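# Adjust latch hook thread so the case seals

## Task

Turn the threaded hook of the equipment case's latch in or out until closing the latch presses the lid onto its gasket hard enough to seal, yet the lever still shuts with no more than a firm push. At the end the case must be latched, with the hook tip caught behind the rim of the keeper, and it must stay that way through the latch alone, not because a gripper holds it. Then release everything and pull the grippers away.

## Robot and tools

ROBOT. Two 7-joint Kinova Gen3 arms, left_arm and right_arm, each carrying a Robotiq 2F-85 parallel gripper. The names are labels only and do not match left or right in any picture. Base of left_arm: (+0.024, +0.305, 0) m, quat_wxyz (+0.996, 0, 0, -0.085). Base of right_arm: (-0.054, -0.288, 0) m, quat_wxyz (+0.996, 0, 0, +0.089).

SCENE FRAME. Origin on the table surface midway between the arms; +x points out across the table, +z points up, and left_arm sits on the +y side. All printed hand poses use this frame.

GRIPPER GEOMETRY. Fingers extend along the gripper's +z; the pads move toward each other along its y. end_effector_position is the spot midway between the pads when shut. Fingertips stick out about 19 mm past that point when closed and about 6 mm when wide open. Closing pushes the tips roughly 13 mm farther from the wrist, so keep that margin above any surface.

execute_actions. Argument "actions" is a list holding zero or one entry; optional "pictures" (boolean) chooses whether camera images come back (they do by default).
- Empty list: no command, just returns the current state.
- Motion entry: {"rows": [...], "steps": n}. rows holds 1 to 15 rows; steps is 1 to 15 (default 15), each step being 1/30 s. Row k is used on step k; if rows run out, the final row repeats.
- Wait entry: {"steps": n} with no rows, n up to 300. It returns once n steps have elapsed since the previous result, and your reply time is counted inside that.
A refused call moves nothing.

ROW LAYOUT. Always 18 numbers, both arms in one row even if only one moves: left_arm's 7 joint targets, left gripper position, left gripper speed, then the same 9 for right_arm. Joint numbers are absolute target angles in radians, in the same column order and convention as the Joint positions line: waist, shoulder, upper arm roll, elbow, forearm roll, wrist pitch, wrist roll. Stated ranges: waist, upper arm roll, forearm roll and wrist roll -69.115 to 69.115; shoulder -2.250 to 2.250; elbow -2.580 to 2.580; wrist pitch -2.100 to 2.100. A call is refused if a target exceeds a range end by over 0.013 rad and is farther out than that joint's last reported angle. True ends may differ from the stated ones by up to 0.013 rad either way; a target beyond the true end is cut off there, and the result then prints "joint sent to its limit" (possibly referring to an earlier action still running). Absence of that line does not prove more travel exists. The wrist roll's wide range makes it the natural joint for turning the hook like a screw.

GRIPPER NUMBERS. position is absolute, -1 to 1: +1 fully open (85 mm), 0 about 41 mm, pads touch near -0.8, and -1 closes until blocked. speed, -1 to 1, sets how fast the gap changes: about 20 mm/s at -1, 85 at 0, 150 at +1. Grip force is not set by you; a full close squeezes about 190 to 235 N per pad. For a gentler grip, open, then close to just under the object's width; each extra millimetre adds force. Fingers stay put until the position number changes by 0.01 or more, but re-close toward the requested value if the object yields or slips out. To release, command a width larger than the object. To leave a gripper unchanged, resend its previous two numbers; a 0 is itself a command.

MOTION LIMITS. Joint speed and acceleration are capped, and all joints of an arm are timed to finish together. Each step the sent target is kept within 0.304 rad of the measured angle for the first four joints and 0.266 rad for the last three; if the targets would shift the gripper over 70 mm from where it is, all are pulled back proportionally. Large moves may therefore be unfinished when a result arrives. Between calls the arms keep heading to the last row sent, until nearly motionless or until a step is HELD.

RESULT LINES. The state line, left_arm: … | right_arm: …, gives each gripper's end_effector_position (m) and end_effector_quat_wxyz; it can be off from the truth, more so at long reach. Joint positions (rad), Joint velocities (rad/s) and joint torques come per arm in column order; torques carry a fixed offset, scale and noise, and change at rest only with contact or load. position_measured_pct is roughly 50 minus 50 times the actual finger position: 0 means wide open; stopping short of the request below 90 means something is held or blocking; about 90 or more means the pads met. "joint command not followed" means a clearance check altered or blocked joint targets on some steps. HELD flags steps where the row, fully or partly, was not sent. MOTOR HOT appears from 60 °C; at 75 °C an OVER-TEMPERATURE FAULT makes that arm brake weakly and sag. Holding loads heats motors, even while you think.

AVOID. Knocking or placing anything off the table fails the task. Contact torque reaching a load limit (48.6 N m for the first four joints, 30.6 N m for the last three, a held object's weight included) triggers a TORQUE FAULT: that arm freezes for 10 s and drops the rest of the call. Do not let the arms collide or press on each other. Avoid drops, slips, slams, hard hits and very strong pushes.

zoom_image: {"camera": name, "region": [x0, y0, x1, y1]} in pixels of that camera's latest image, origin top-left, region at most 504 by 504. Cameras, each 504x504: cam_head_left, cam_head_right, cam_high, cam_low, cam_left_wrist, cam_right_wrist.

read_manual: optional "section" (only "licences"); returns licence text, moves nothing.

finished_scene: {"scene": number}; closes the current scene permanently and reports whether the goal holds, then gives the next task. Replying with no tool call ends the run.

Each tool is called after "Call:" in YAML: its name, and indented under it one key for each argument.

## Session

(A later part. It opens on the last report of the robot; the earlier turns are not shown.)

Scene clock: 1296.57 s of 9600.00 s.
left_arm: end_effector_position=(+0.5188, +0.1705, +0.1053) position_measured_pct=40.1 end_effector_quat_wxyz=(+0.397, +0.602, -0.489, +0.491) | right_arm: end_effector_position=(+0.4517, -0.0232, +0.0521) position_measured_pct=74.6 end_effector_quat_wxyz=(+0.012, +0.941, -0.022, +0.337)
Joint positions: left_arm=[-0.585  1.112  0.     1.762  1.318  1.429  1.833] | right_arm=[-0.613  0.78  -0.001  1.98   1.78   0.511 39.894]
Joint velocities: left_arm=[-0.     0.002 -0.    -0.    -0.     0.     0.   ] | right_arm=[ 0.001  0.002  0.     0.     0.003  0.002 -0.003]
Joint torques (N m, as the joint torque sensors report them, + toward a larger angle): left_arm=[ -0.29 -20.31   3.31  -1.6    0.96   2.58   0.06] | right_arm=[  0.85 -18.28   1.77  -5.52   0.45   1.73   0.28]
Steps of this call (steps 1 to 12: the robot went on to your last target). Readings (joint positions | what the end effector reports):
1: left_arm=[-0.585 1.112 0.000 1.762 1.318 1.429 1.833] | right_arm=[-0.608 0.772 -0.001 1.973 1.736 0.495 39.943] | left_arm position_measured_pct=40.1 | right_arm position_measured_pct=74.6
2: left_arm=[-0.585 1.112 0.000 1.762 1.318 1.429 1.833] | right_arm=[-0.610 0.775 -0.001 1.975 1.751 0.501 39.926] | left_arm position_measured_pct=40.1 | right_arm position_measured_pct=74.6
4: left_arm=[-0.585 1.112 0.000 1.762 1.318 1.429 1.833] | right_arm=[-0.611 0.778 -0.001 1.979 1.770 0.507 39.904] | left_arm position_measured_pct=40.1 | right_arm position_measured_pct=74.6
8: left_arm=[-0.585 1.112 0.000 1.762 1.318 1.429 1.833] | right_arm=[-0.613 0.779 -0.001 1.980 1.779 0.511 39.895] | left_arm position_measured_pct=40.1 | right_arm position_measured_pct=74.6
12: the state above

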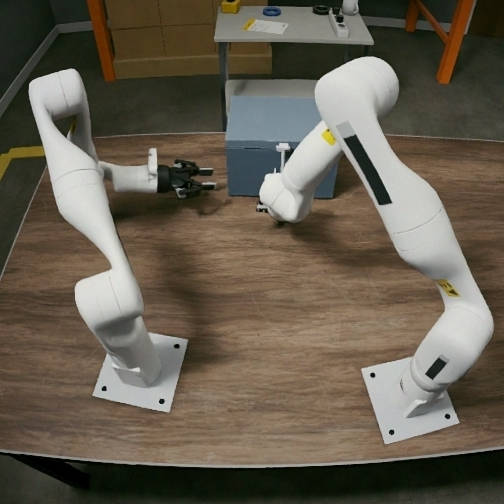

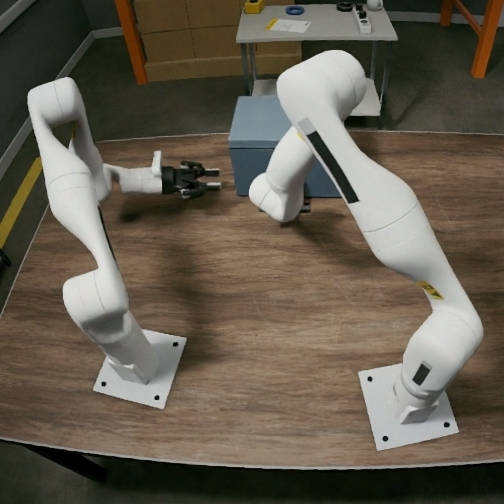

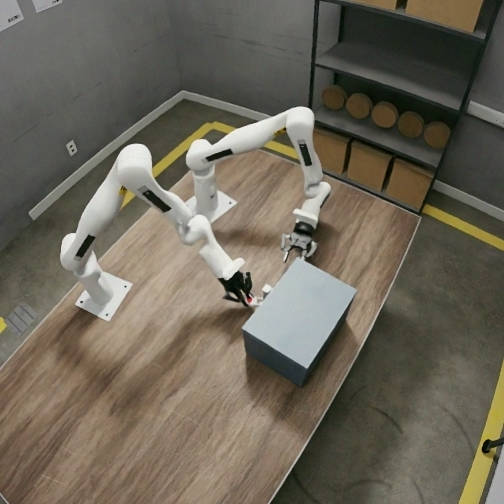

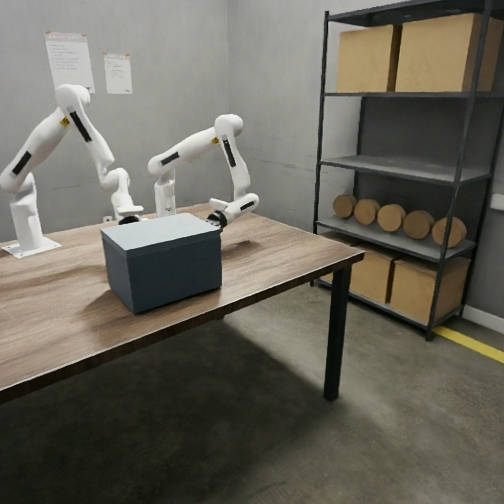

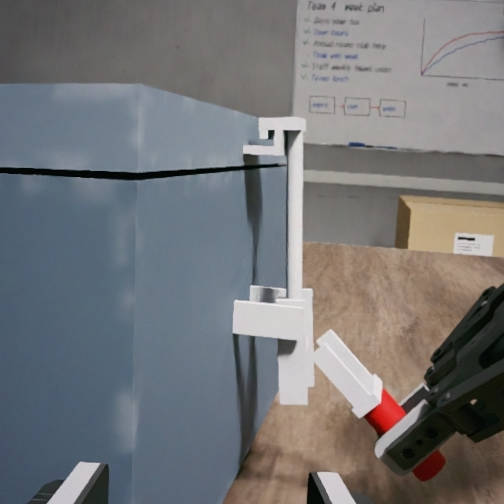

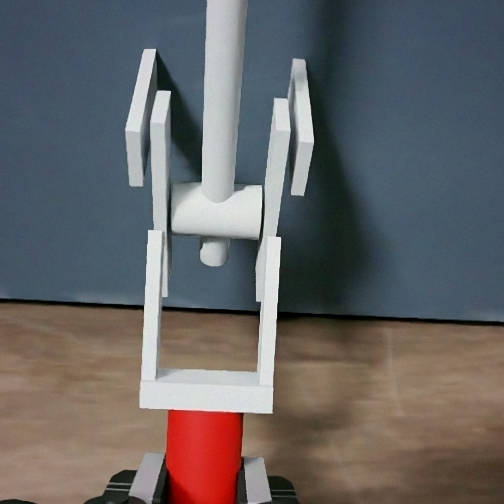

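Call:
zoom_image:
  camera: "cam_left_wrist"
  region: [100, 140, 180, 200]

Call:
execute_actions:
  actions:
    - {"rows":[[-0.585,1.112,0,1.762,1.318,1.429,1.833,0.2,0,-0.6141,0.7839,0,1.9821,1.7944,0.519,39.8777,-0.56,-0.8],[-0.585,1.112,0,1.762,1.318,1.429,1.833,0.2,0,-0.616,0.7873,0,1.9847,1.8086,0.5264,39.8613,-0.56,-0.8],[-0.585,1.112,0,1.762,1.318,1.429,1.833,0.2,0,-0.618,0.7907,0,1.9873,1.8227,0.5339,39.8449,-0.56,-0.8],[-0.585,1.112,0,1.762,1.318,1.429,1.833,0.2,0,-0.62,0.7941,0,1.99,1.8368,0.5414,39.8284,-0.56,-0.8],[-0.585,1.112,0,1.762,1.318,1.429,1.833,0.2,0,-0.622,0.7975,0,1.9926,1.8509,0.5489,39.812,-0.56,-0.8],[-0.585,1.112,0,1.762,1.318,1.429,1.833,0.2,0,-0.6239,0.8009,0,1.9952,1.8651,0.5563,39.7956,-0.56,-0.8],[-0.585,1.112,0,1.762,1.318,1.429,1.833,0.2,0,-0.6259,0.8043,0,1.9978,1.8792,0.5638,39.7792,-0.56,-0.8],[-0.585,1.112,0,1.762,1.318,1.429,1.833,0.2,0,-0.6275,0.8076,0,1.9998,1.8889,0.5709,39.7674,-0.56,-0.8],[-0.585,1.112,0,1.762,1.318,1.429,1.833,0.2,0,-0.6292,0.8108,0,2.0017,1.8986,0.578,39.7556,-0.56,-0.8],[-0.585,1.112,0,1.762,1.318,1.429,1.833,0.2,0,-0.6308,0.8141,0,2.0037,1.9083,0.5851,39.7437,-0.56,-0.8],[-0.585,1.112,0,1.762,1.318,1.429,1.833,0.2,0,-0.6325,0.8174,0,2.0057,1.918,0.5922,39.7319,-0.56,-0.8],[-0.585,1.112,0,1.762,1.318,1.429,1.833,0.2,0,-0.6341,0.8206,0,2.0076,1.9277,0.5993,39.7201,-0.56,-0.8],[-0.585,1.112,0,1.762,1.318,1.429,1.833,0.2,0,-0.6357,0.8239,0,2.0096,1.9374,0.6064,39.7083,-0.56,-0.8],[-0.585,1.112,0,1.762,1.318,1.429,1.833,0.2,0,-0.6374,0.8271,0,2.0115,1.9471,0.6135,39.6964,-0.56,-0.8],[-0.585,1.112,0,1.762,1.318,1.429,1.833,0.2,0,-0.639,0.8304,0,2.0135,1.9568,0.6206,39.6846,-0.56,-0.8]],"steps":15}
  pictures: false

Call:
execute_actions:
  actions:
    - {"steps":12}

Region (100, 140, 180, 200) of cam_left_wrist's 504x504 image, scaled by 6.300; it fills the top 378 rows of this view, and the rest is white.

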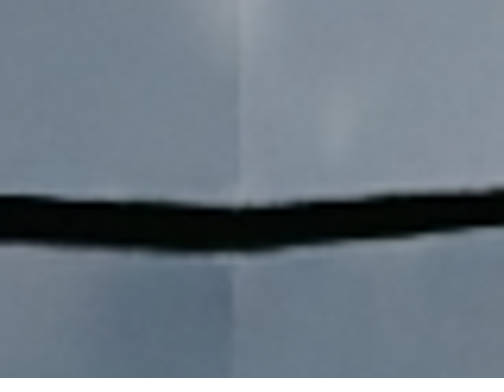

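Scene clock: 1320.73 s of 9600.00 s.
left_arm: end_effector_position=(+0.5188, +0.1705, +0.1053) position_measured_pct=40.1 end_effector_quat_wxyz=(+0.397, +0.602, -0.489, +0.491) | right_arm: end_effector_position=(+0.4562, -0.0234, +0.0472) position_measured_pct=74.6 end_effector_quat_wxyz=(+0.014, +0.929, -0.021, +0.370)
Joint positions: left_arm=[-0.585  1.112  0.     1.762  1.318  1.429  1.833] | right_arm=[-0.635  0.82  -0.001  2.007  1.926  0.598 39.721]
Joint velocities: left_arm=[-0.001  0.001  0.001  0.    -0.     0.    -0.001] | right_arm=[-0.049  0.1    0.001  0.06   0.295  0.215 -0.363]
Joint torques (N m, as the joint torque sensors report them, + toward a larger angle): left_arm=[  0.03 -20.27   2.9   -1.61   1.24   2.56   0.17] | right_arm=[ -0.09 -19.24   1.97  -4.87   0.46   1.86   0.6 ]
Steps of this call (steps 1 to 30: the robot went on to your last target; steps 31 to 710: nothing new was sent; steps 711 to 725: all 15 steps of this action). Readings (joint positions | what the end effector reports):
711: left_arm=[-0.585 1.112 0.000 1.762 1.318 1.429 1.833] | right_arm=[-0.613 0.781 -0.001 1.980 1.781 0.512 39.892] | left_arm position_measured_pct=40.1 | right_arm position_measured_pct=74.6
712: left_arm=[-0.585 1.112 0.000 1.762 1.318 1.429 1.833] | right_arm=[-0.614 0.782 -0.001 1.981 1.786 0.515 39.888] | left_arm position_measured_pct=40.1 | right_arm position_measured_pct=74.6
714: left_arm=[-0.585 1.112 0.000 1.762 1.318 1.429 1.833] | right_arm=[-0.616 0.785 -0.001 1.984 1.801 0.523 39.869] | left_arm position_measured_pct=40.1 | right_arm position_measured_pct=74.6
718: left_arm=[-0.585 1.112 0.000 1.762 1.318 1.429 1.833] | right_arm=[-0.623 0.797 -0.001 1.992 1.849 0.548 39.814] | left_arm position_measured_pct=40.1 | right_arm position_measured_pct=74.6
725: the state above

Scene clock: 1321.13 s of 9600.00 s.
left_arm: end_effector_position=(+0.5188, +0.1705, +0.1053) position_measured_pct=40.1 end_effector_quat_wxyz=(+0.397, +0.602, -0.489, +0.491) | right_arm: end_effector_position=(+0.4573, -0.0234, +0.0462) position_measured_pct=74.6 end_effector_quat_wxyz=(+0.014, +0.925, -0.020, +0.378)
Joint positions: left_arm=[-0.585  1.112  0.     1.762  1.318  1.429  1.833] | right_arm=[-0.64   0.83  -0.001  2.014  1.956  0.62  39.684]
Joint velocities: left_arm=[ 0.002  0.    -0.    -0.    -0.    -0.     0.   ] | right_arm=[-0.001  0.    -0.    -0.     0.002  0.001 -0.002]
Joint torques (N m, as the joint torque sensors report them, + toward a larger angle): left_arm=[ -0.01 -20.01   2.86  -1.66   0.63   2.61   0.01] | right_arm=[  0.32 -19.03   2.06  -4.29   0.45   2.04   0.41]
Steps of this call (steps 1 to 12: the robot went on to your last target). Readings (joint positions | what the end effector reports):
1: left_arm=[-0.585 1.112 0.000 1.762 1.318 1.429 1.833] | right_arm=[-0.636 0.823 -0.001 2.009 1.936 0.605 39.709] | left_arm position_measured_pct=40.1 | right_arm position_measured_pct=74.6
2: left_arm=[-0.585 1.112 0.000 1.762 1.318 1.429 1.833] | right_arm=[-0.637 0.825 -0.001 2.011 1.943 0.611 39.700] | left_arm position_measured_pct=40.1 | right_arm position_measured_pct=74.6
4: left_arm=[-0.585 1.112 0.000 1.762 1.318 1.429 1.833] | right_arm=[-0.638 0.828 -0.001 2.013 1.952 0.617 39.690] | left_arm position_measured_pct=40.1 | right_arm position_measured_pct=74.6
8: left_arm=[-0.585 1.112 0.000 1.762 1.318 1.429 1.833] | right_arm=[-0.639 0.830 -0.001 2.014 1.956 0.620 39.685] | left_arm position_measured_pct=40.1 | right_arm position_measured_pct=74.6
12: the state above

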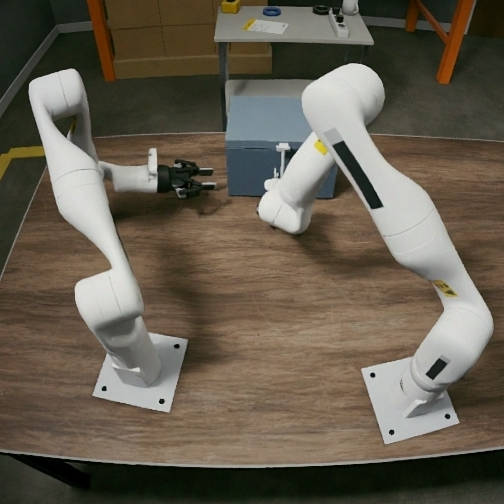

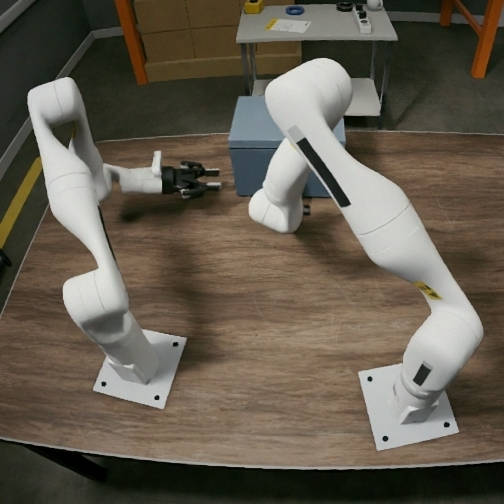

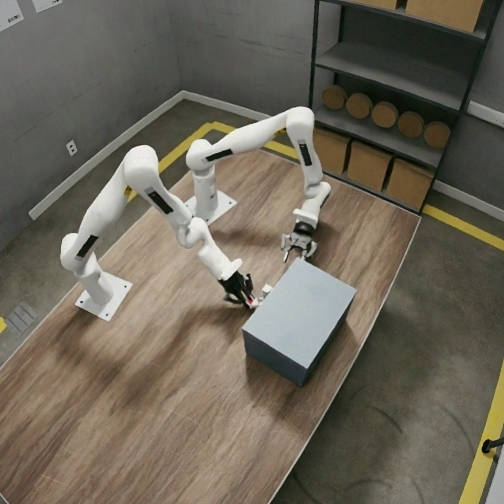

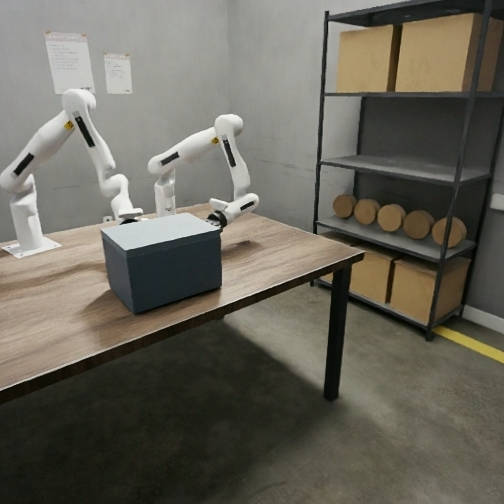

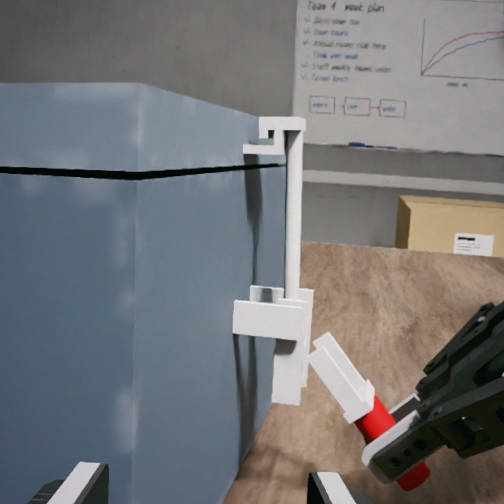

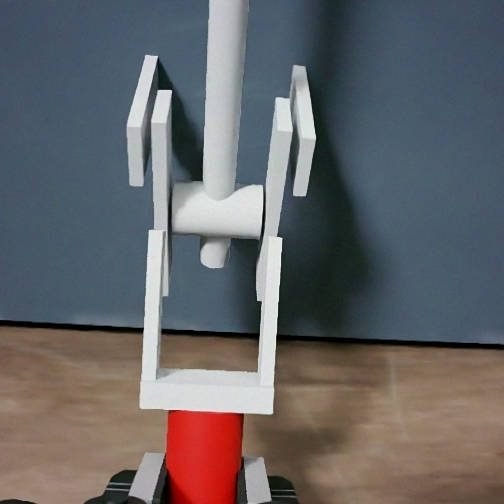

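Call:
zoom_image:
  camera: "cam_left_wrist"
  region: [110, 150, 170, 195]

Call:
zoom_image:
  camera: "cam_left_wrist"
  region: [220, 100, 360, 240]

Call:
zoom_image:
  camera: "cam_left_wrist"
  region: [220, 270, 440, 490]

Region (110, 150, 170, 195) of cam_left_wrist's 504x504 image, scaled by 8.400; it fills the top 378 rows of this view, and the rest is white.

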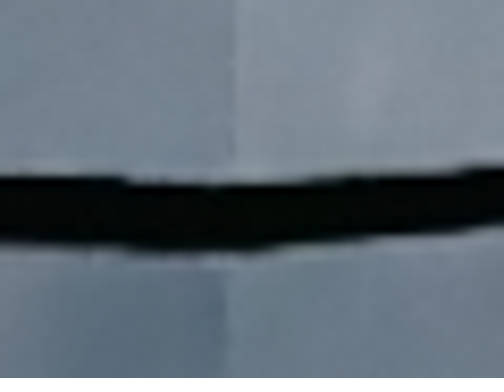

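Region (220, 100, 360, 240) of cam_left_wrist's 504x504 image, scaled by 3.600.

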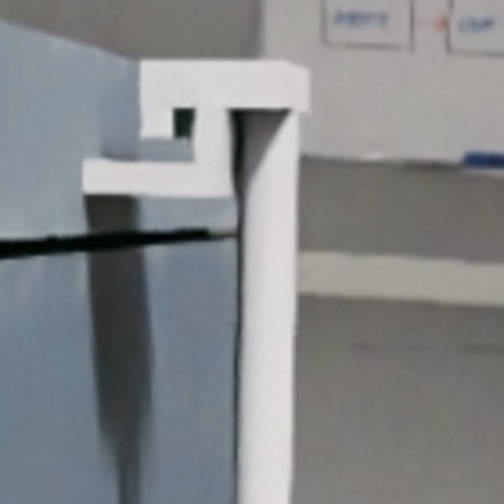

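Region (220, 270, 440, 490) of cam_left_wrist's 504x504 image, scaled by 2.291.

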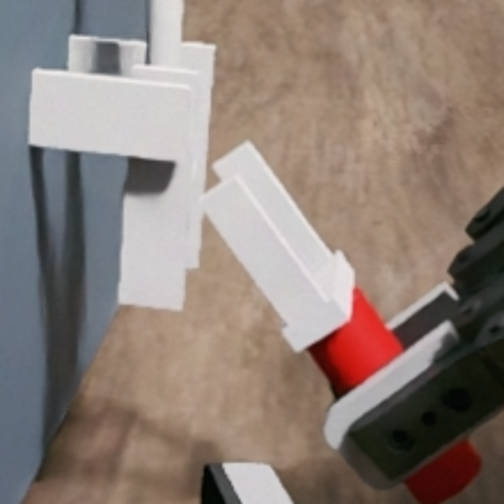

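The lid gap is still about 2.2 mm and the closing force was light, so I'm reopening the lever to try the hook one turn tighter.

Call:
execute_actions:
  actions:
    - {"rows":[[-0.585,1.112,0,1.762,1.318,1.429,1.833,0.2,0,-0.6346,0.8217,0,2.0083,1.9309,0.6017,39.7161,-0.56,-0.8],[-0.585,1.112,0,1.762,1.318,1.429,1.833,0.2,0,-0.6303,0.813,0,2.003,1.9051,0.5827,39.7477,-0.56,-0.8],[-0.585,1.112,0,1.762,1.318,1.429,1.833,0.2,0,-0.6259,0.8043,0,1.9978,1.8792,0.5638,39.7792,-0.56,-0.8],[-0.585,1.112,0,1.762,1.318,1.429,1.833,0.2,0,-0.6213,0.7964,0,1.9917,1.8462,0.5464,39.8175,-0.56,-0.8],[-0.585,1.112,0,1.762,1.318,1.429,1.833,0.2,0,-0.6167,0.7884,0,1.9856,1.8133,0.5289,39.8558,-0.56,-0.8],[-0.585,1.112,0,1.762,1.318,1.429,1.833,0.2,0,-0.6121,0.7805,0,1.9795,1.7803,0.5115,39.8941,-0.56,-0.8],[-0.585,1.112,0,1.762,1.318,1.429,1.833,0.2,0,-0.6085,0.7752,0,1.9742,1.7496,0.5001,39.9287,-0.56,-0.8],[-0.585,1.112,0,1.762,1.318,1.429,1.833,0.2,0,-0.6049,0.7699,0,1.969,1.7188,0.4888,39.9633,-0.56,-0.8],[-0.585,1.112,0,1.762,1.318,1.429,1.833,0.2,0,-0.6013,0.7646,0,1.9637,1.6881,0.4774,39.9979,-0.56,-0.8],[-0.585,1.112,0,1.762,1.318,1.429,1.833,0.2,0,-0.5977,0.7593,0,1.9584,1.6573,0.466,40.0325,-0.56,-0.8],[-0.585,1.112,0,1.762,1.318,1.429,1.833,0.2,0,-0.5948,0.7555,0,1.9537,1.6277,0.4588,40.0651,-0.56,-0.8],[-0.585,1.112,0,1.762,1.318,1.429,1.833,0.2,0,-0.5918,0.7518,0,1.949,1.5981,0.4517,40.0976,-0.56,-0.8],[-0.585,1.112,0,1.762,1.318,1.429,1.833,0.2,0,-0.5889,0.748,0,1.9444,1.5686,0.4445,40.1302,-0.56,-0.8],[-0.585,1.112,0,1.762,1.318,1.429,1.833,0.2,0,-0.5859,0.7443,0,1.9397,1.539,0.4374,40.1627,-0.56,-0.8],[-0.585,1.112,0,1.762,1.318,1.429,1.833,0.2,0,-0.583,0.7405,0,1.935,1.5094,0.4302,40.1953,-0.56,-0.8]],"steps":15}
  pictures: false

Call:
execute_actions:
  actions:
    - {"rows":[[-0.585,1.112,0,1.762,1.318,1.429,1.833,0.2,0,-0.58,0.7373,0,1.9298,1.475,0.4254,40.2325,-0.56,-0.8],[-0.585,1.112,0,1.762,1.318,1.429,1.833,0.2,0,-0.5769,0.734,0,1.9246,1.4406,0.4206,40.2698,-0.56,-0.8],[-0.585,1.112,0,1.762,1.318,1.429,1.833,0.2,0,-0.5739,0.7308,0,1.9195,1.4061,0.4159,40.307,-0.56,-0.8],[-0.585,1.112,0,1.762,1.318,1.429,1.833,0.2,0,-0.5708,0.7275,0,1.9143,1.3717,0.4111,40.3443,-0.56,-0.8],[-0.585,1.112,0,1.762,1.318,1.429,1.833,0.2,0,-0.5678,0.7243,0,1.9091,1.3373,0.4063,40.3815,-0.56,-0.8],[-0.585,1.112,0,1.762,1.318,1.429,1.833,0.2,0,-0.5652,0.722,0,1.9044,1.3057,0.4047,40.4153,-0.56,-0.8],[-0.585,1.112,0,1.762,1.318,1.429,1.833,0.2,0,-0.5626,0.7197,0,1.8997,1.2741,0.4032,40.4491,-0.56,-0.8],[-0.585,1.112,0,1.762,1.318,1.429,1.833,0.2,0,-0.56,0.7175,0,1.895,1.2425,0.4016,40.483,-0.56,-0.8],[-0.585,1.112,0,1.762,1.318,1.429,1.833,0.2,0,-0.5574,0.7152,0,1.8903,1.2109,0.4,40.5168,-0.56,-0.8],[-0.585,1.112,0,1.762,1.318,1.429,1.833,0.2,0,-0.5548,0.7129,0,1.8856,1.1793,0.3985,40.5506,-0.56,-0.8],[-0.585,1.112,0,1.762,1.318,1.429,1.833,0.2,0,-0.5522,0.7106,0,1.8809,1.1477,0.3969,40.5844,-0.56,-0.8],[-0.585,1.112,0,1.762,1.318,1.429,1.833,0.2,0,-0.5494,0.7088,0,1.8757,1.1158,0.3979,40.6183,-0.56,-0.8],[-0.585,1.112,0,1.762,1.318,1.429,1.833,0.2,0,-0.5467,0.7069,0,1.8704,1.0839,0.3989,40.6522,-0.56,-0.8],[-0.585,1.112,0,1.762,1.318,1.429,1.833,0.2,0,-0.5439,0.7051,0,1.8652,1.052,0.4,40.6862,-0.56,-0.8],[-0.585,1.112,0,1.762,1.318,1.429,1.833,0.2,0,-0.5411,0.7033,0,1.8599,1.02,0.401,40.7201,-0.56,-0.8]],"steps":15}
  pictures: false

Call:
execute_actions:
  actions:
    - {"rows":[[-0.585,1.112,0,1.762,1.318,1.429,1.833,0.2,0,-0.5384,0.7014,0,1.8547,0.9881,0.402,40.754,-0.56,-0.8],[-0.585,1.112,0,1.762,1.318,1.429,1.833,0.2,0,-0.5356,0.6996,0,1.8494,0.9562,0.403,40.7879,-0.56,-0.8],[-0.585,1.112,0,1.762,1.318,1.429,1.833,0.2,0,-0.5328,0.6982,0,1.8438,0.9265,0.4065,40.8194,-0.56,-0.8],[-0.585,1.112,0,1.762,1.318,1.429,1.833,0.2,0,-0.5301,0.6968,0,1.8382,0.8969,0.4099,40.8509,-0.56,-0.8],[-0.585,1.112,0,1.762,1.318,1.429,1.833,0.2,0,-0.5273,0.6954,0,1.8326,0.8672,0.4134,40.8824,-0.56,-0.8],[-0.585,1.112,0,1.762,1.318,1.429,1.833,0.2,0,-0.5245,0.694,0,1.827,0.8375,0.4168,40.9139,-0.56,-0.8],[-0.585,1.112,0,1.762,1.318,1.429,1.833,0.2,0,-0.5218,0.6926,0,1.8214,0.8079,0.4203,40.9454,-0.56,-0.8],[-0.585,1.112,0,1.762,1.318,1.429,1.833,0.2,0,-0.519,0.6912,0,1.8158,0.7782,0.4237,40.9769,-0.56,-0.8],[-0.585,1.112,0,1.762,1.318,1.429,1.833,0.2,0,-0.5156,0.69,0,1.8087,0.7469,0.4304,41.0102,-0.56,-0.8],[-0.585,1.112,0,1.762,1.318,1.429,1.833,0.2,0,-0.5123,0.6888,0,1.8015,0.7156,0.437,41.0434,-0.56,-0.8],[-0.585,1.112,0,1.762,1.318,1.429,1.833,0.2,0,-0.5089,0.6877,0,1.7944,0.6843,0.4437,41.0767,-0.56,-0.8],[-0.585,1.112,0,1.762,1.318,1.429,1.833,0.2,0,-0.5056,0.6865,0,1.7872,0.653,0.4503,41.1099,-0.56,-0.8],[-0.585,1.112,0,1.762,1.318,1.429,1.833,0.2,0,-0.5022,0.6853,0,1.7801,0.6217,0.457,41.1432,-0.56,-0.8],[-0.585,1.112,0,1.762,1.318,1.429,1.833,0.2,0,-0.4985,0.6847,0,1.7711,0.5886,0.468,41.1786,-0.56,-0.8],[-0.585,1.112,0,1.762,1.318,1.429,1.833,0.2,0,-0.4949,0.6841,0,1.7621,0.5555,0.479,41.214,-0.56,-0.8]],"steps":15}
  pictures: false

Call:
execute_actions:
  actions:
    - {"rows":[[-0.585,1.112,0,1.762,1.318,1.429,1.833,0.2,0,-0.4912,0.6835,0,1.753,0.5224,0.4899,41.2493,-0.56,-0.8],[-0.585,1.112,0,1.762,1.318,1.429,1.833,0.2,0,-0.4875,0.6829,0,1.744,0.4893,0.5009,41.2847,-0.56,-0.8],[-0.585,1.112,0,1.762,1.318,1.429,1.833,0.2,0,-0.4822,0.6828,0,1.7312,0.4532,0.5179,41.3235,-0.56,-0.8],[-0.585,1.112,0,1.762,1.318,1.429,1.833,0.2,0,-0.4769,0.6828,0,1.7183,0.417,0.535,41.3624,-0.56,-0.8],[-0.585,1.112,0,1.762,1.318,1.429,1.833,0.2,0,-0.4716,0.6828,0,1.7055,0.3809,0.552,41.4012,-0.56,-0.8],[-0.585,1.112,0,1.762,1.318,1.429,1.833,0.2,0,-0.4663,0.6837,0,1.6922,0.3515,0.5707,41.4329,-0.56,-0.8],[-0.585,1.112,0,1.762,1.318,1.429,1.833,0.2,0,-0.461,0.6846,0,1.6788,0.322,0.5895,41.4646,-0.56,-0.8],[-0.585,1.112,0,1.762,1.318,1.429,1.833,0.2,0,-0.4557,0.6855,0,1.6655,0.2926,0.6082,41.4963,-0.56,-0.8],[-0.585,1.112,0,1.762,1.318,1.429,1.833,0.2,0,-0.4505,0.6871,0,1.6513,0.2684,0.6283,41.5224,-0.56,-0.8],[-0.585,1.112,0,1.762,1.318,1.429,1.833,0.2,0,-0.4453,0.6887,0,1.6372,0.2443,0.6485,41.5484,-0.56,-0.8],[-0.585,1.112,0,1.762,1.318,1.429,1.833,0.2,0,-0.4401,0.6903,0,1.623,0.2201,0.6686,41.5745,-0.56,-0.8],[-0.585,1.112,0,1.762,1.318,1.429,1.833,0.2,0,-0.4349,0.6928,0,1.6084,0.2,0.6899,41.5963,-0.56,-0.8],[-0.585,1.112,0,1.762,1.318,1.429,1.833,0.2,0,-0.4298,0.6953,0,1.5939,0.18,0.7111,41.618,-0.56,-0.8],[-0.585,1.112,0,1.762,1.318,1.429,1.833,0.2,0,-0.4246,0.6978,0,1.5793,0.1599,0.7324,41.6398,-0.56,-0.8],[-0.585,1.112,0,1.762,1.318,1.429,1.833,0.2,0,-0.4198,0.7015,0,1.5639,0.1445,0.7546,41.6563,-0.56,-0.8]],"steps":15}
  pictures: false

Call:
execute_actions:
  actions:
    - {"rows":[[-0.585,1.112,0,1.762,1.318,1.429,1.833,0.2,0,-0.4149,0.7052,0,1.5485,0.1291,0.7768,41.6729,-0.56,-0.8],[-0.585,1.112,0,1.762,1.318,1.429,1.833,0.2,0,-0.4101,0.7089,0,1.5331,0.1136,0.7991,41.6894,-0.56,-0.8],[-0.585,1.112,0,1.762,1.318,1.429,1.833,0.2,0,-0.4052,0.7126,0,1.5177,0.0982,0.8213,41.7059,-0.56,-0.8],[-0.585,1.112,0,1.762,1.318,1.429,1.833,0.2,0,-0.4004,0.7163,0,1.5023,0.0828,0.8435,41.7225,-0.56,-0.8],[-0.585,1.112,0,1.762,1.318,1.429,1.833,0.2,0,-0.3955,0.72,0,1.4869,0.0674,0.8657,41.739,-0.56,-0.8],[-0.585,1.112,0,1.762,1.318,1.429,1.833,0.2,0,-0.3916,0.7244,0,1.4727,0.0578,0.8853,41.7489,-0.56,-0.8],[-0.585,1.112,0,1.762,1.318,1.429,1.833,0.2,0,-0.3878,0.7289,0,1.4585,0.0481,0.9049,41.7589,-0.56,-0.8],[-0.585,1.112,0,1.762,1.318,1.429,1.833,0.2,0,-0.3839,0.7333,0,1.4443,0.0385,0.9245,41.7688,-0.56,-0.8],[-0.585,1.112,0,1.762,1.318,1.429,1.833,0.2,0,-0.3801,0.7378,0,1.43,0.0289,0.9442,41.7788,-0.56,-0.8],[-0.585,1.112,0,1.762,1.318,1.429,1.833,0.2,0,-0.3762,0.7422,0,1.4158,0.0193,0.9638,41.7887,-0.56,-0.8],[-0.585,1.112,0,1.762,1.318,1.429,1.833,0.2,0,-0.3724,0.7467,0,1.4016,0.0096,0.9834,41.7987,-0.56,-0.8],[-0.585,1.112,0,1.762,1.318,1.429,1.833,0.2,0,-0.3685,0.7511,0,1.3874,0,1.003,41.8086,-0.56,-0.8]],"steps":15}
  pictures: false

Call:
execute_actions:
  actions:
    - {"steps":15}

Scene clock: 1381.63 s of 9600.00 s.
left_arm: end_effector_position=(+0.5188, +0.1705, +0.1053) position_measured_pct=40.1 end_effector_quat_wxyz=(+0.397, +0.602, -0.489, +0.491) | right_arm: end_effector_position=(+0.4491, -0.0232, +0.0552) position_measured_pct=74.6 end_effector_quat_wxyz=(+0.013, +0.949, -0.022, +0.314)
Joint positions: left_arm=[-0.585  1.112  0.     1.762  1.318  1.429  1.833] | right_arm=[-0.597  0.757 -0.001  1.954  1.63   0.462 40.062]
Joint velocities: left_arm=[ 0.    -0.001  0.001  0.    -0.    -0.    -0.001] | right_arm=[ 0.094 -0.13   0.001 -0.143 -0.895 -0.26   0.992]
Joint torques (N m, as the joint torque sensors report them, + toward a larger angle): left_arm=[  0.05 -20.12   3.22  -1.69   1.13   2.43   0.19] | right_arm=[  1.07 -18.73   1.96  -4.6   -0.1    1.62   0.15]
Steps of this call (steps 1 to 30: the robot went on to your last target; steps 31 to 1800: nothing new was sent; steps 1801 to 1815: all 15 steps of this action). Readings (joint positions | what the end effector reports):
1801: left_arm=[-0.585 1.112 0.000 1.762 1.318 1.429 1.833] | right_arm=[-0.639 0.829 -0.001 2.013 1.955 0.619 39.685] | left_arm position_measured_pct=40.1 | right_arm position_measured_pct=74.6
1802: left_arm=[-0.585 1.112 0.000 1.762 1.318 1.429 1.833] | right_arm=[-0.637 0.827 -0.001 2.012 1.949 0.614 39.694] | left_arm position_measured_pct=40.1 | right_arm position_measured_pct=74.6
1804: left_arm=[-0.585 1.112 0.000 1.762 1.318 1.429 1.833] | right_arm=[-0.633 0.818 -0.001 2.006 1.923 0.594 39.726] | left_arm position_measured_pct=40.1 | right_arm position_measured_pct=74.6
1808: left_arm=[-0.585 1.112 0.000 1.762 1.318 1.429 1.833] | right_arm=[-0.620 0.794 -0.001 1.989 1.834 0.542 39.831] | left_arm position_measured_pct=40.1 | right_arm position_measured_pct=74.6
1815: the state above

Scene clock: 1382.13 s of 9600.00 s.
left_arm: end_effector_position=(+0.5188, +0.1705, +0.1053) position_measured_pct=40.1 end_effector_quat_wxyz=(+0.397, +0.602, -0.489, +0.491) | right_arm: end_effector_position=(+0.4427, -0.0230, +0.0647) position_measured_pct=74.6 end_effector_quat_wxyz=(+0.011, +0.966, -0.024, +0.255)
Joint positions: left_arm=[-0.585  1.112  0.     1.762  1.318  1.429  1.833] | right_arm=[-0.554  0.712 -0.001  1.882  1.151  0.399 40.581]
Joint velocities: left_arm=[-0.001 -0.001 -0.001  0.    -0.    -0.     0.001] | right_arm=[ 0.08  -0.062 -0.004 -0.148 -0.96  -0.006  1.023]
Joint torques (N m, as the joint torque sensors report them, + toward a larger angle): left_arm=[ -0.33 -20.82   3.09  -1.92   1.1    2.5    0.12] | right_arm=[  0.92 -19.12   2.62  -6.7    0.35   0.98   0.21]
Steps of this call (steps 1 to 15: all 15 steps of this action). Readings (joint positions | what the end effector reports):
1: left_arm=[-0.585 1.112 0.000 1.762 1.318 1.429 1.833] | right_arm=[-0.594 0.753 -0.001 1.949 1.600 0.454 40.095] | left_arm position_measured_pct=40.1 | right_arm position_measured_pct=74.6
2: left_arm=[-0.585 1.112 0.000 1.762 1.318 1.429 1.833] | right_arm=[-0.591 0.749 -0.001 1.944 1.570 0.446 40.128] | left_arm position_measured_pct=40.1 | right_arm position_measured_pct=74.6
4: left_arm=[-0.585 1.112 0.000 1.762 1.318 1.429 1.833] | right_arm=[-0.585 0.742 -0.001 1.935 1.508 0.433 40.196] | left_arm position_measured_pct=40.1 | right_arm position_measured_pct=74.6
8: left_arm=[-0.585 1.112 0.000 1.762 1.318 1.429 1.833] | right_arm=[-0.573 0.729 -0.001 1.915 1.377 0.413 40.338] | left_arm position_measured_pct=40.1 | right_arm position_measured_pct=74.6
15: the state above

Scene clock: 1382.63 s of 9600.00 s.
left_arm: end_effector_position=(+0.5188, +0.1705, +0.1053) position_measured_pct=40.1 end_effector_quat_wxyz=(+0.397, +0.602, -0.489, +0.491) | right_arm: end_effector_position=(+0.4380, -0.0228, +0.0741) position_measured_pct=74.6 end_effector_quat_wxyz=(+0.009, +0.979, -0.025, +0.200)
Joint positions: left_arm=[-0.585  1.112  0.     1.762  1.318  1.429  1.833] | right_arm=[-0.511  0.689 -0.003  1.797  0.684  0.446 41.077]
Joint velocities: left_arm=[ 0.     0.002 -0.001 -0.     0.    -0.001  0.001] | right_arm=[ 0.097 -0.03  -0.002 -0.217 -0.934  0.219  0.994]
Joint torques (N m, as the joint torque sensors report them, + toward a larger angle): left_arm=[ -0.2  -20.33   3.24  -1.56   1.14   2.6    0.07] | right_arm=[  2.43 -20.4    2.72  -9.37   0.67  -0.47   0.15]
Steps of this call (steps 1 to 15: all 15 steps of this action). Readings (joint positions | what the end effector reports):
1: left_arm=[-0.585 1.112 0.000 1.762 1.318 1.429 1.833] | right_arm=[-0.551 0.710 -0.001 1.877 1.119 0.399 40.615] | left_arm position_measured_pct=40.1 | right_arm position_measured_pct=74.6
2: left_arm=[-0.585 1.112 0.000 1.762 1.318 1.429 1.833] | right_arm=[-0.548 0.708 -0.001 1.872 1.087 0.399 40.649] | left_arm position_measured_pct=40.1 | right_arm position_measured_pct=74.6
4: left_arm=[-0.585 1.112 0.000 1.762 1.318 1.429 1.833] | right_arm=[-0.543 0.704 -0.001 1.862 1.023 0.401 40.717] | left_arm position_measured_pct=40.1 | right_arm position_measured_pct=74.6
8: left_arm=[-0.585 1.112 0.000 1.762 1.318 1.429 1.833] | right_arm=[-0.532 0.698 -0.002 1.840 0.898 0.411 40.849] | left_arm position_measured_pct=40.1 | right_arm position_measured_pct=74.6
15: the state above

Scene clock: 1383.13 s of 9600.00 s.
left_arm: end_effector_position=(+0.5188, +0.1705, +0.1053) position_measured_pct=40.1 end_effector_quat_wxyz=(+0.397, +0.602, -0.489, +0.491) | right_arm: end_effector_position=(+0.4326, -0.0225, +0.0913) position_measured_pct=74.6 end_effector_quat_wxyz=(+0.006, +0.994, -0.027, +0.106)
Joint positions: left_arm=[-0.585  1.112  0.     1.762  1.318  1.429  1.833] | right_arm=[-0.442  0.693 -0.002  1.623  0.222  0.675 41.572]
Joint velocities: left_arm=[ 0.001  0.003  0.    -0.     0.    -0.    -0.   ] | right_arm=[ 0.157  0.061  0.006 -0.442 -0.679  0.633  0.736]
Joint torques (N m, as the joint torque sensors report them, + toward a larger angle): left_arm=[ -0.02 -20.19   3.4   -1.63   1.1    2.29   0.27] | right_arm=[  1.71 -20.01   2.55  -9.1    0.56  -1.48  -0.46]
Steps of this call (steps 1 to 15: all 15 steps of this action). Readings (joint positions | what the end effector reports):
1: left_arm=[-0.585 1.112 0.000 1.762 1.318 1.429 1.833] | right_arm=[-0.508 0.688 -0.003 1.789 0.652 0.454 41.110] | left_arm position_measured_pct=40.1 | right_arm position_measured_pct=74.6
2: left_arm=[-0.585 1.112 0.000 1.762 1.318 1.429 1.833] | right_arm=[-0.505 0.687 -0.003 1.782 0.621 0.462 41.144] | left_arm position_measured_pct=40.1 | right_arm position_measured_pct=74.6
4: left_arm=[-0.585 1.112 0.000 1.762 1.318 1.429 1.833] | right_arm=[-0.497 0.686 -0.003 1.764 0.556 0.482 41.212] | left_arm position_measured_pct=40.1 | right_arm position_measured_pct=74.6
8: left_arm=[-0.585 1.112 0.000 1.762 1.318 1.429 1.833] | right_arm=[-0.479 0.685 -0.003 1.721 0.423 0.538 41.355] | left_arm position_measured_pct=40.1 | right_arm position_measured_pct=74.6
15: the state above

Scene clock: 1383.63 s of 9600.00 s.
left_arm: end_effector_position=(+0.5188, +0.1705, +0.1053) position_measured_pct=40.1 end_effector_quat_wxyz=(+0.397, +0.602, -0.489, +0.491) | right_arm: end_effector_position=(+0.4306, -0.0224, +0.1099) position_measured_pct=74.6 end_effector_quat_wxyz=(+0.001, +1.000, -0.027, +0.007)
Joint positions: left_arm=[-0.585  1.112  0.     1.762  1.318  1.429  1.833] | right_arm=[-0.375  0.746 -0.     1.406  0.013  0.979 41.797]
Joint velocities: left_arm=[-0.     0.     0.001 -0.     0.     0.     0.   ] | right_arm=[ 0.074  0.075  0.011 -0.263 -0.182  0.359  0.195]
Joint torques (N m, as the joint torque sensors report them, + toward a larger angle): left_arm=[ -0.21 -20.23   3.39  -1.67   1.     2.45   0.2 ] | right_arm=[ -0.75 -22.77   0.17  -7.91  -0.8   -0.04  -0.44]
Steps of this call (steps 1 to 15: all 15 steps of this action). Readings (joint positions | what the end effector reports):
1: left_arm=[-0.585 1.112 0.000 1.762 1.318 1.429 1.833] | right_arm=[-0.437 0.695 -0.002 1.608 0.201 0.697 41.595] | left_arm position_measured_pct=40.1 | right_arm position_measured_pct=74.6
2: left_arm=[-0.585 1.112 0.000 1.762 1.318 1.429 1.833] | right_arm=[-0.432 0.698 -0.002 1.593 0.181 0.718 41.617] | left_arm position_measured_pct=40.1 | right_arm position_measured_pct=74.6
4: left_arm=[-0.585 1.112 0.000 1.762 1.318 1.429 1.833] | right_arm=[-0.422 0.704 -0.002 1.563 0.145 0.761 41.655] | left_arm position_measured_pct=40.1 | right_arm position_measured_pct=74.6
8: left_arm=[-0.585 1.112 0.000 1.762 1.318 1.429 1.833] | right_arm=[-0.402 0.718 -0.001 1.502 0.084 0.847 41.721] | left_arm position_measured_pct=40.1 | right_arm position_measured_pct=74.6
15: the state above

Scene clock: 1384.13 s of 9600.00 s.
left_arm: end_effector_position=(+0.5188, +0.1705, +0.1053) position_measured_pct=40.1 end_effector_quat_wxyz=(+0.397, +0.602, -0.489, +0.491) | right_arm: end_effector_position=(+0.4307, -0.0224, +0.1112) position_measured_pct=74.6 end_effector_quat_wxyz=(+0.001, +1.000, -0.027, -0.000)
Joint positions: left_arm=[-0.585  1.112  0.     1.762  1.318  1.429  1.833] | right_arm=[-0.369  0.752 -0.     1.388  0.001  1.003 41.809]
Joint velocities: left_arm=[ 0.001 -0.     0.001  0.     0.     0.     0.001] | right_arm=[ 0.002 -0.    -0.001 -0.    -0.     0.     0.   ]
Joint torques (N m, as the joint torque sensors report them, + toward a larger angle): left_arm=[ -0.12 -20.08   3.01  -1.62   0.96   2.66   0.02] | right_arm=[  0.03 -22.77   0.05  -8.05  -0.41   0.05  -0.44]
Steps of this call (steps 1 to 15: the robot went on to your last target). Readings (joint positions | what the end effector reports):
1: left_arm=[-0.585 1.112 0.000 1.762 1.318 1.429 1.833] | right_arm=[-0.373 0.748 0.000 1.399 0.007 0.989 41.803] | left_arm position_measured_pct=40.1 | right_arm position_measured_pct=74.6
2: left_arm=[-0.585 1.112 0.000 1.762 1.318 1.429 1.833] | right_arm=[-0.371 0.750 0.001 1.394 0.004 0.995 41.806] | left_arm position_measured_pct=40.1 | right_arm position_measured_pct=74.6
4: left_arm=[-0.585 1.112 0.000 1.762 1.318 1.429 1.833] | right_arm=[-0.370 0.751 0.000 1.390 0.002 1.000 41.808] | left_arm position_measured_pct=40.1 | right_arm position_measured_pct=74.6
8: left_arm=[-0.585 1.112 0.000 1.762 1.318 1.429 1.833] | right_arm=[-0.369 0.752 0.000 1.388 0.001 1.002 41.809] | left_arm position_measured_pct=40.1 | right_arm position_measured_pct=74.6
15: the state above

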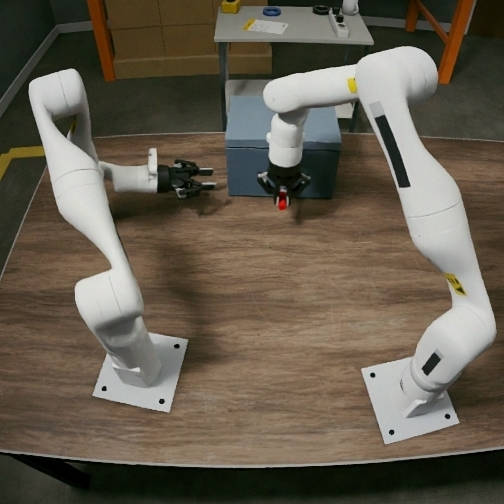

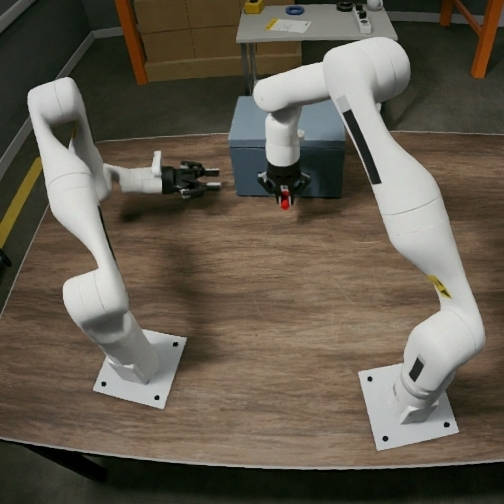

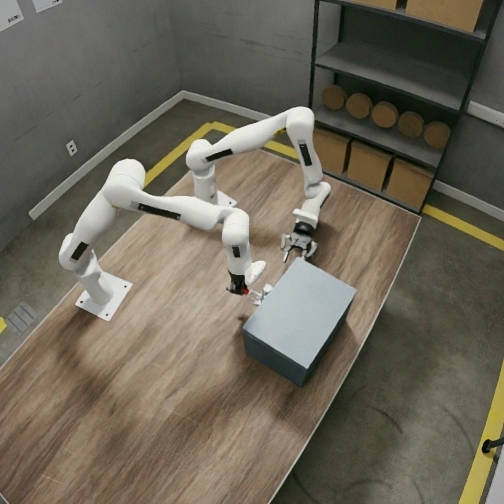

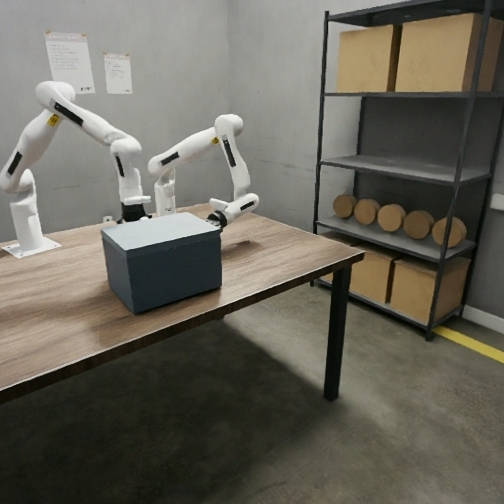

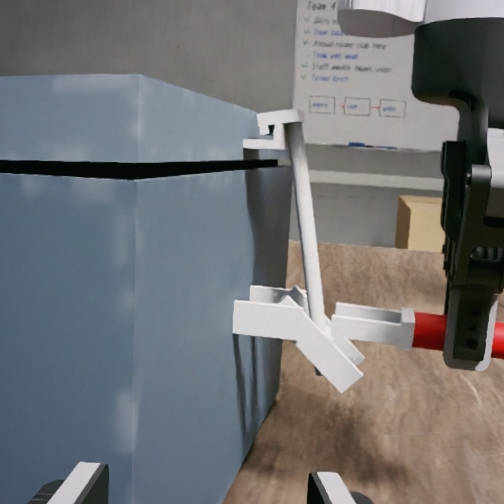

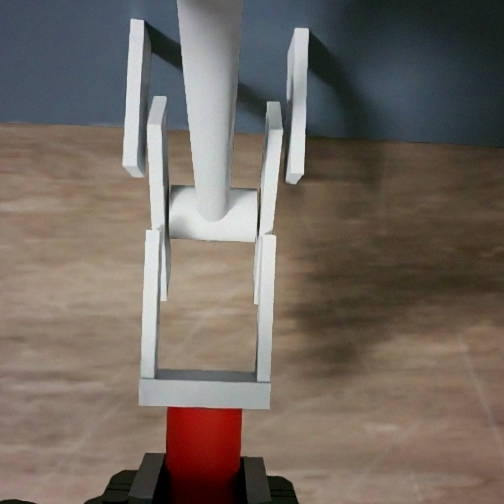

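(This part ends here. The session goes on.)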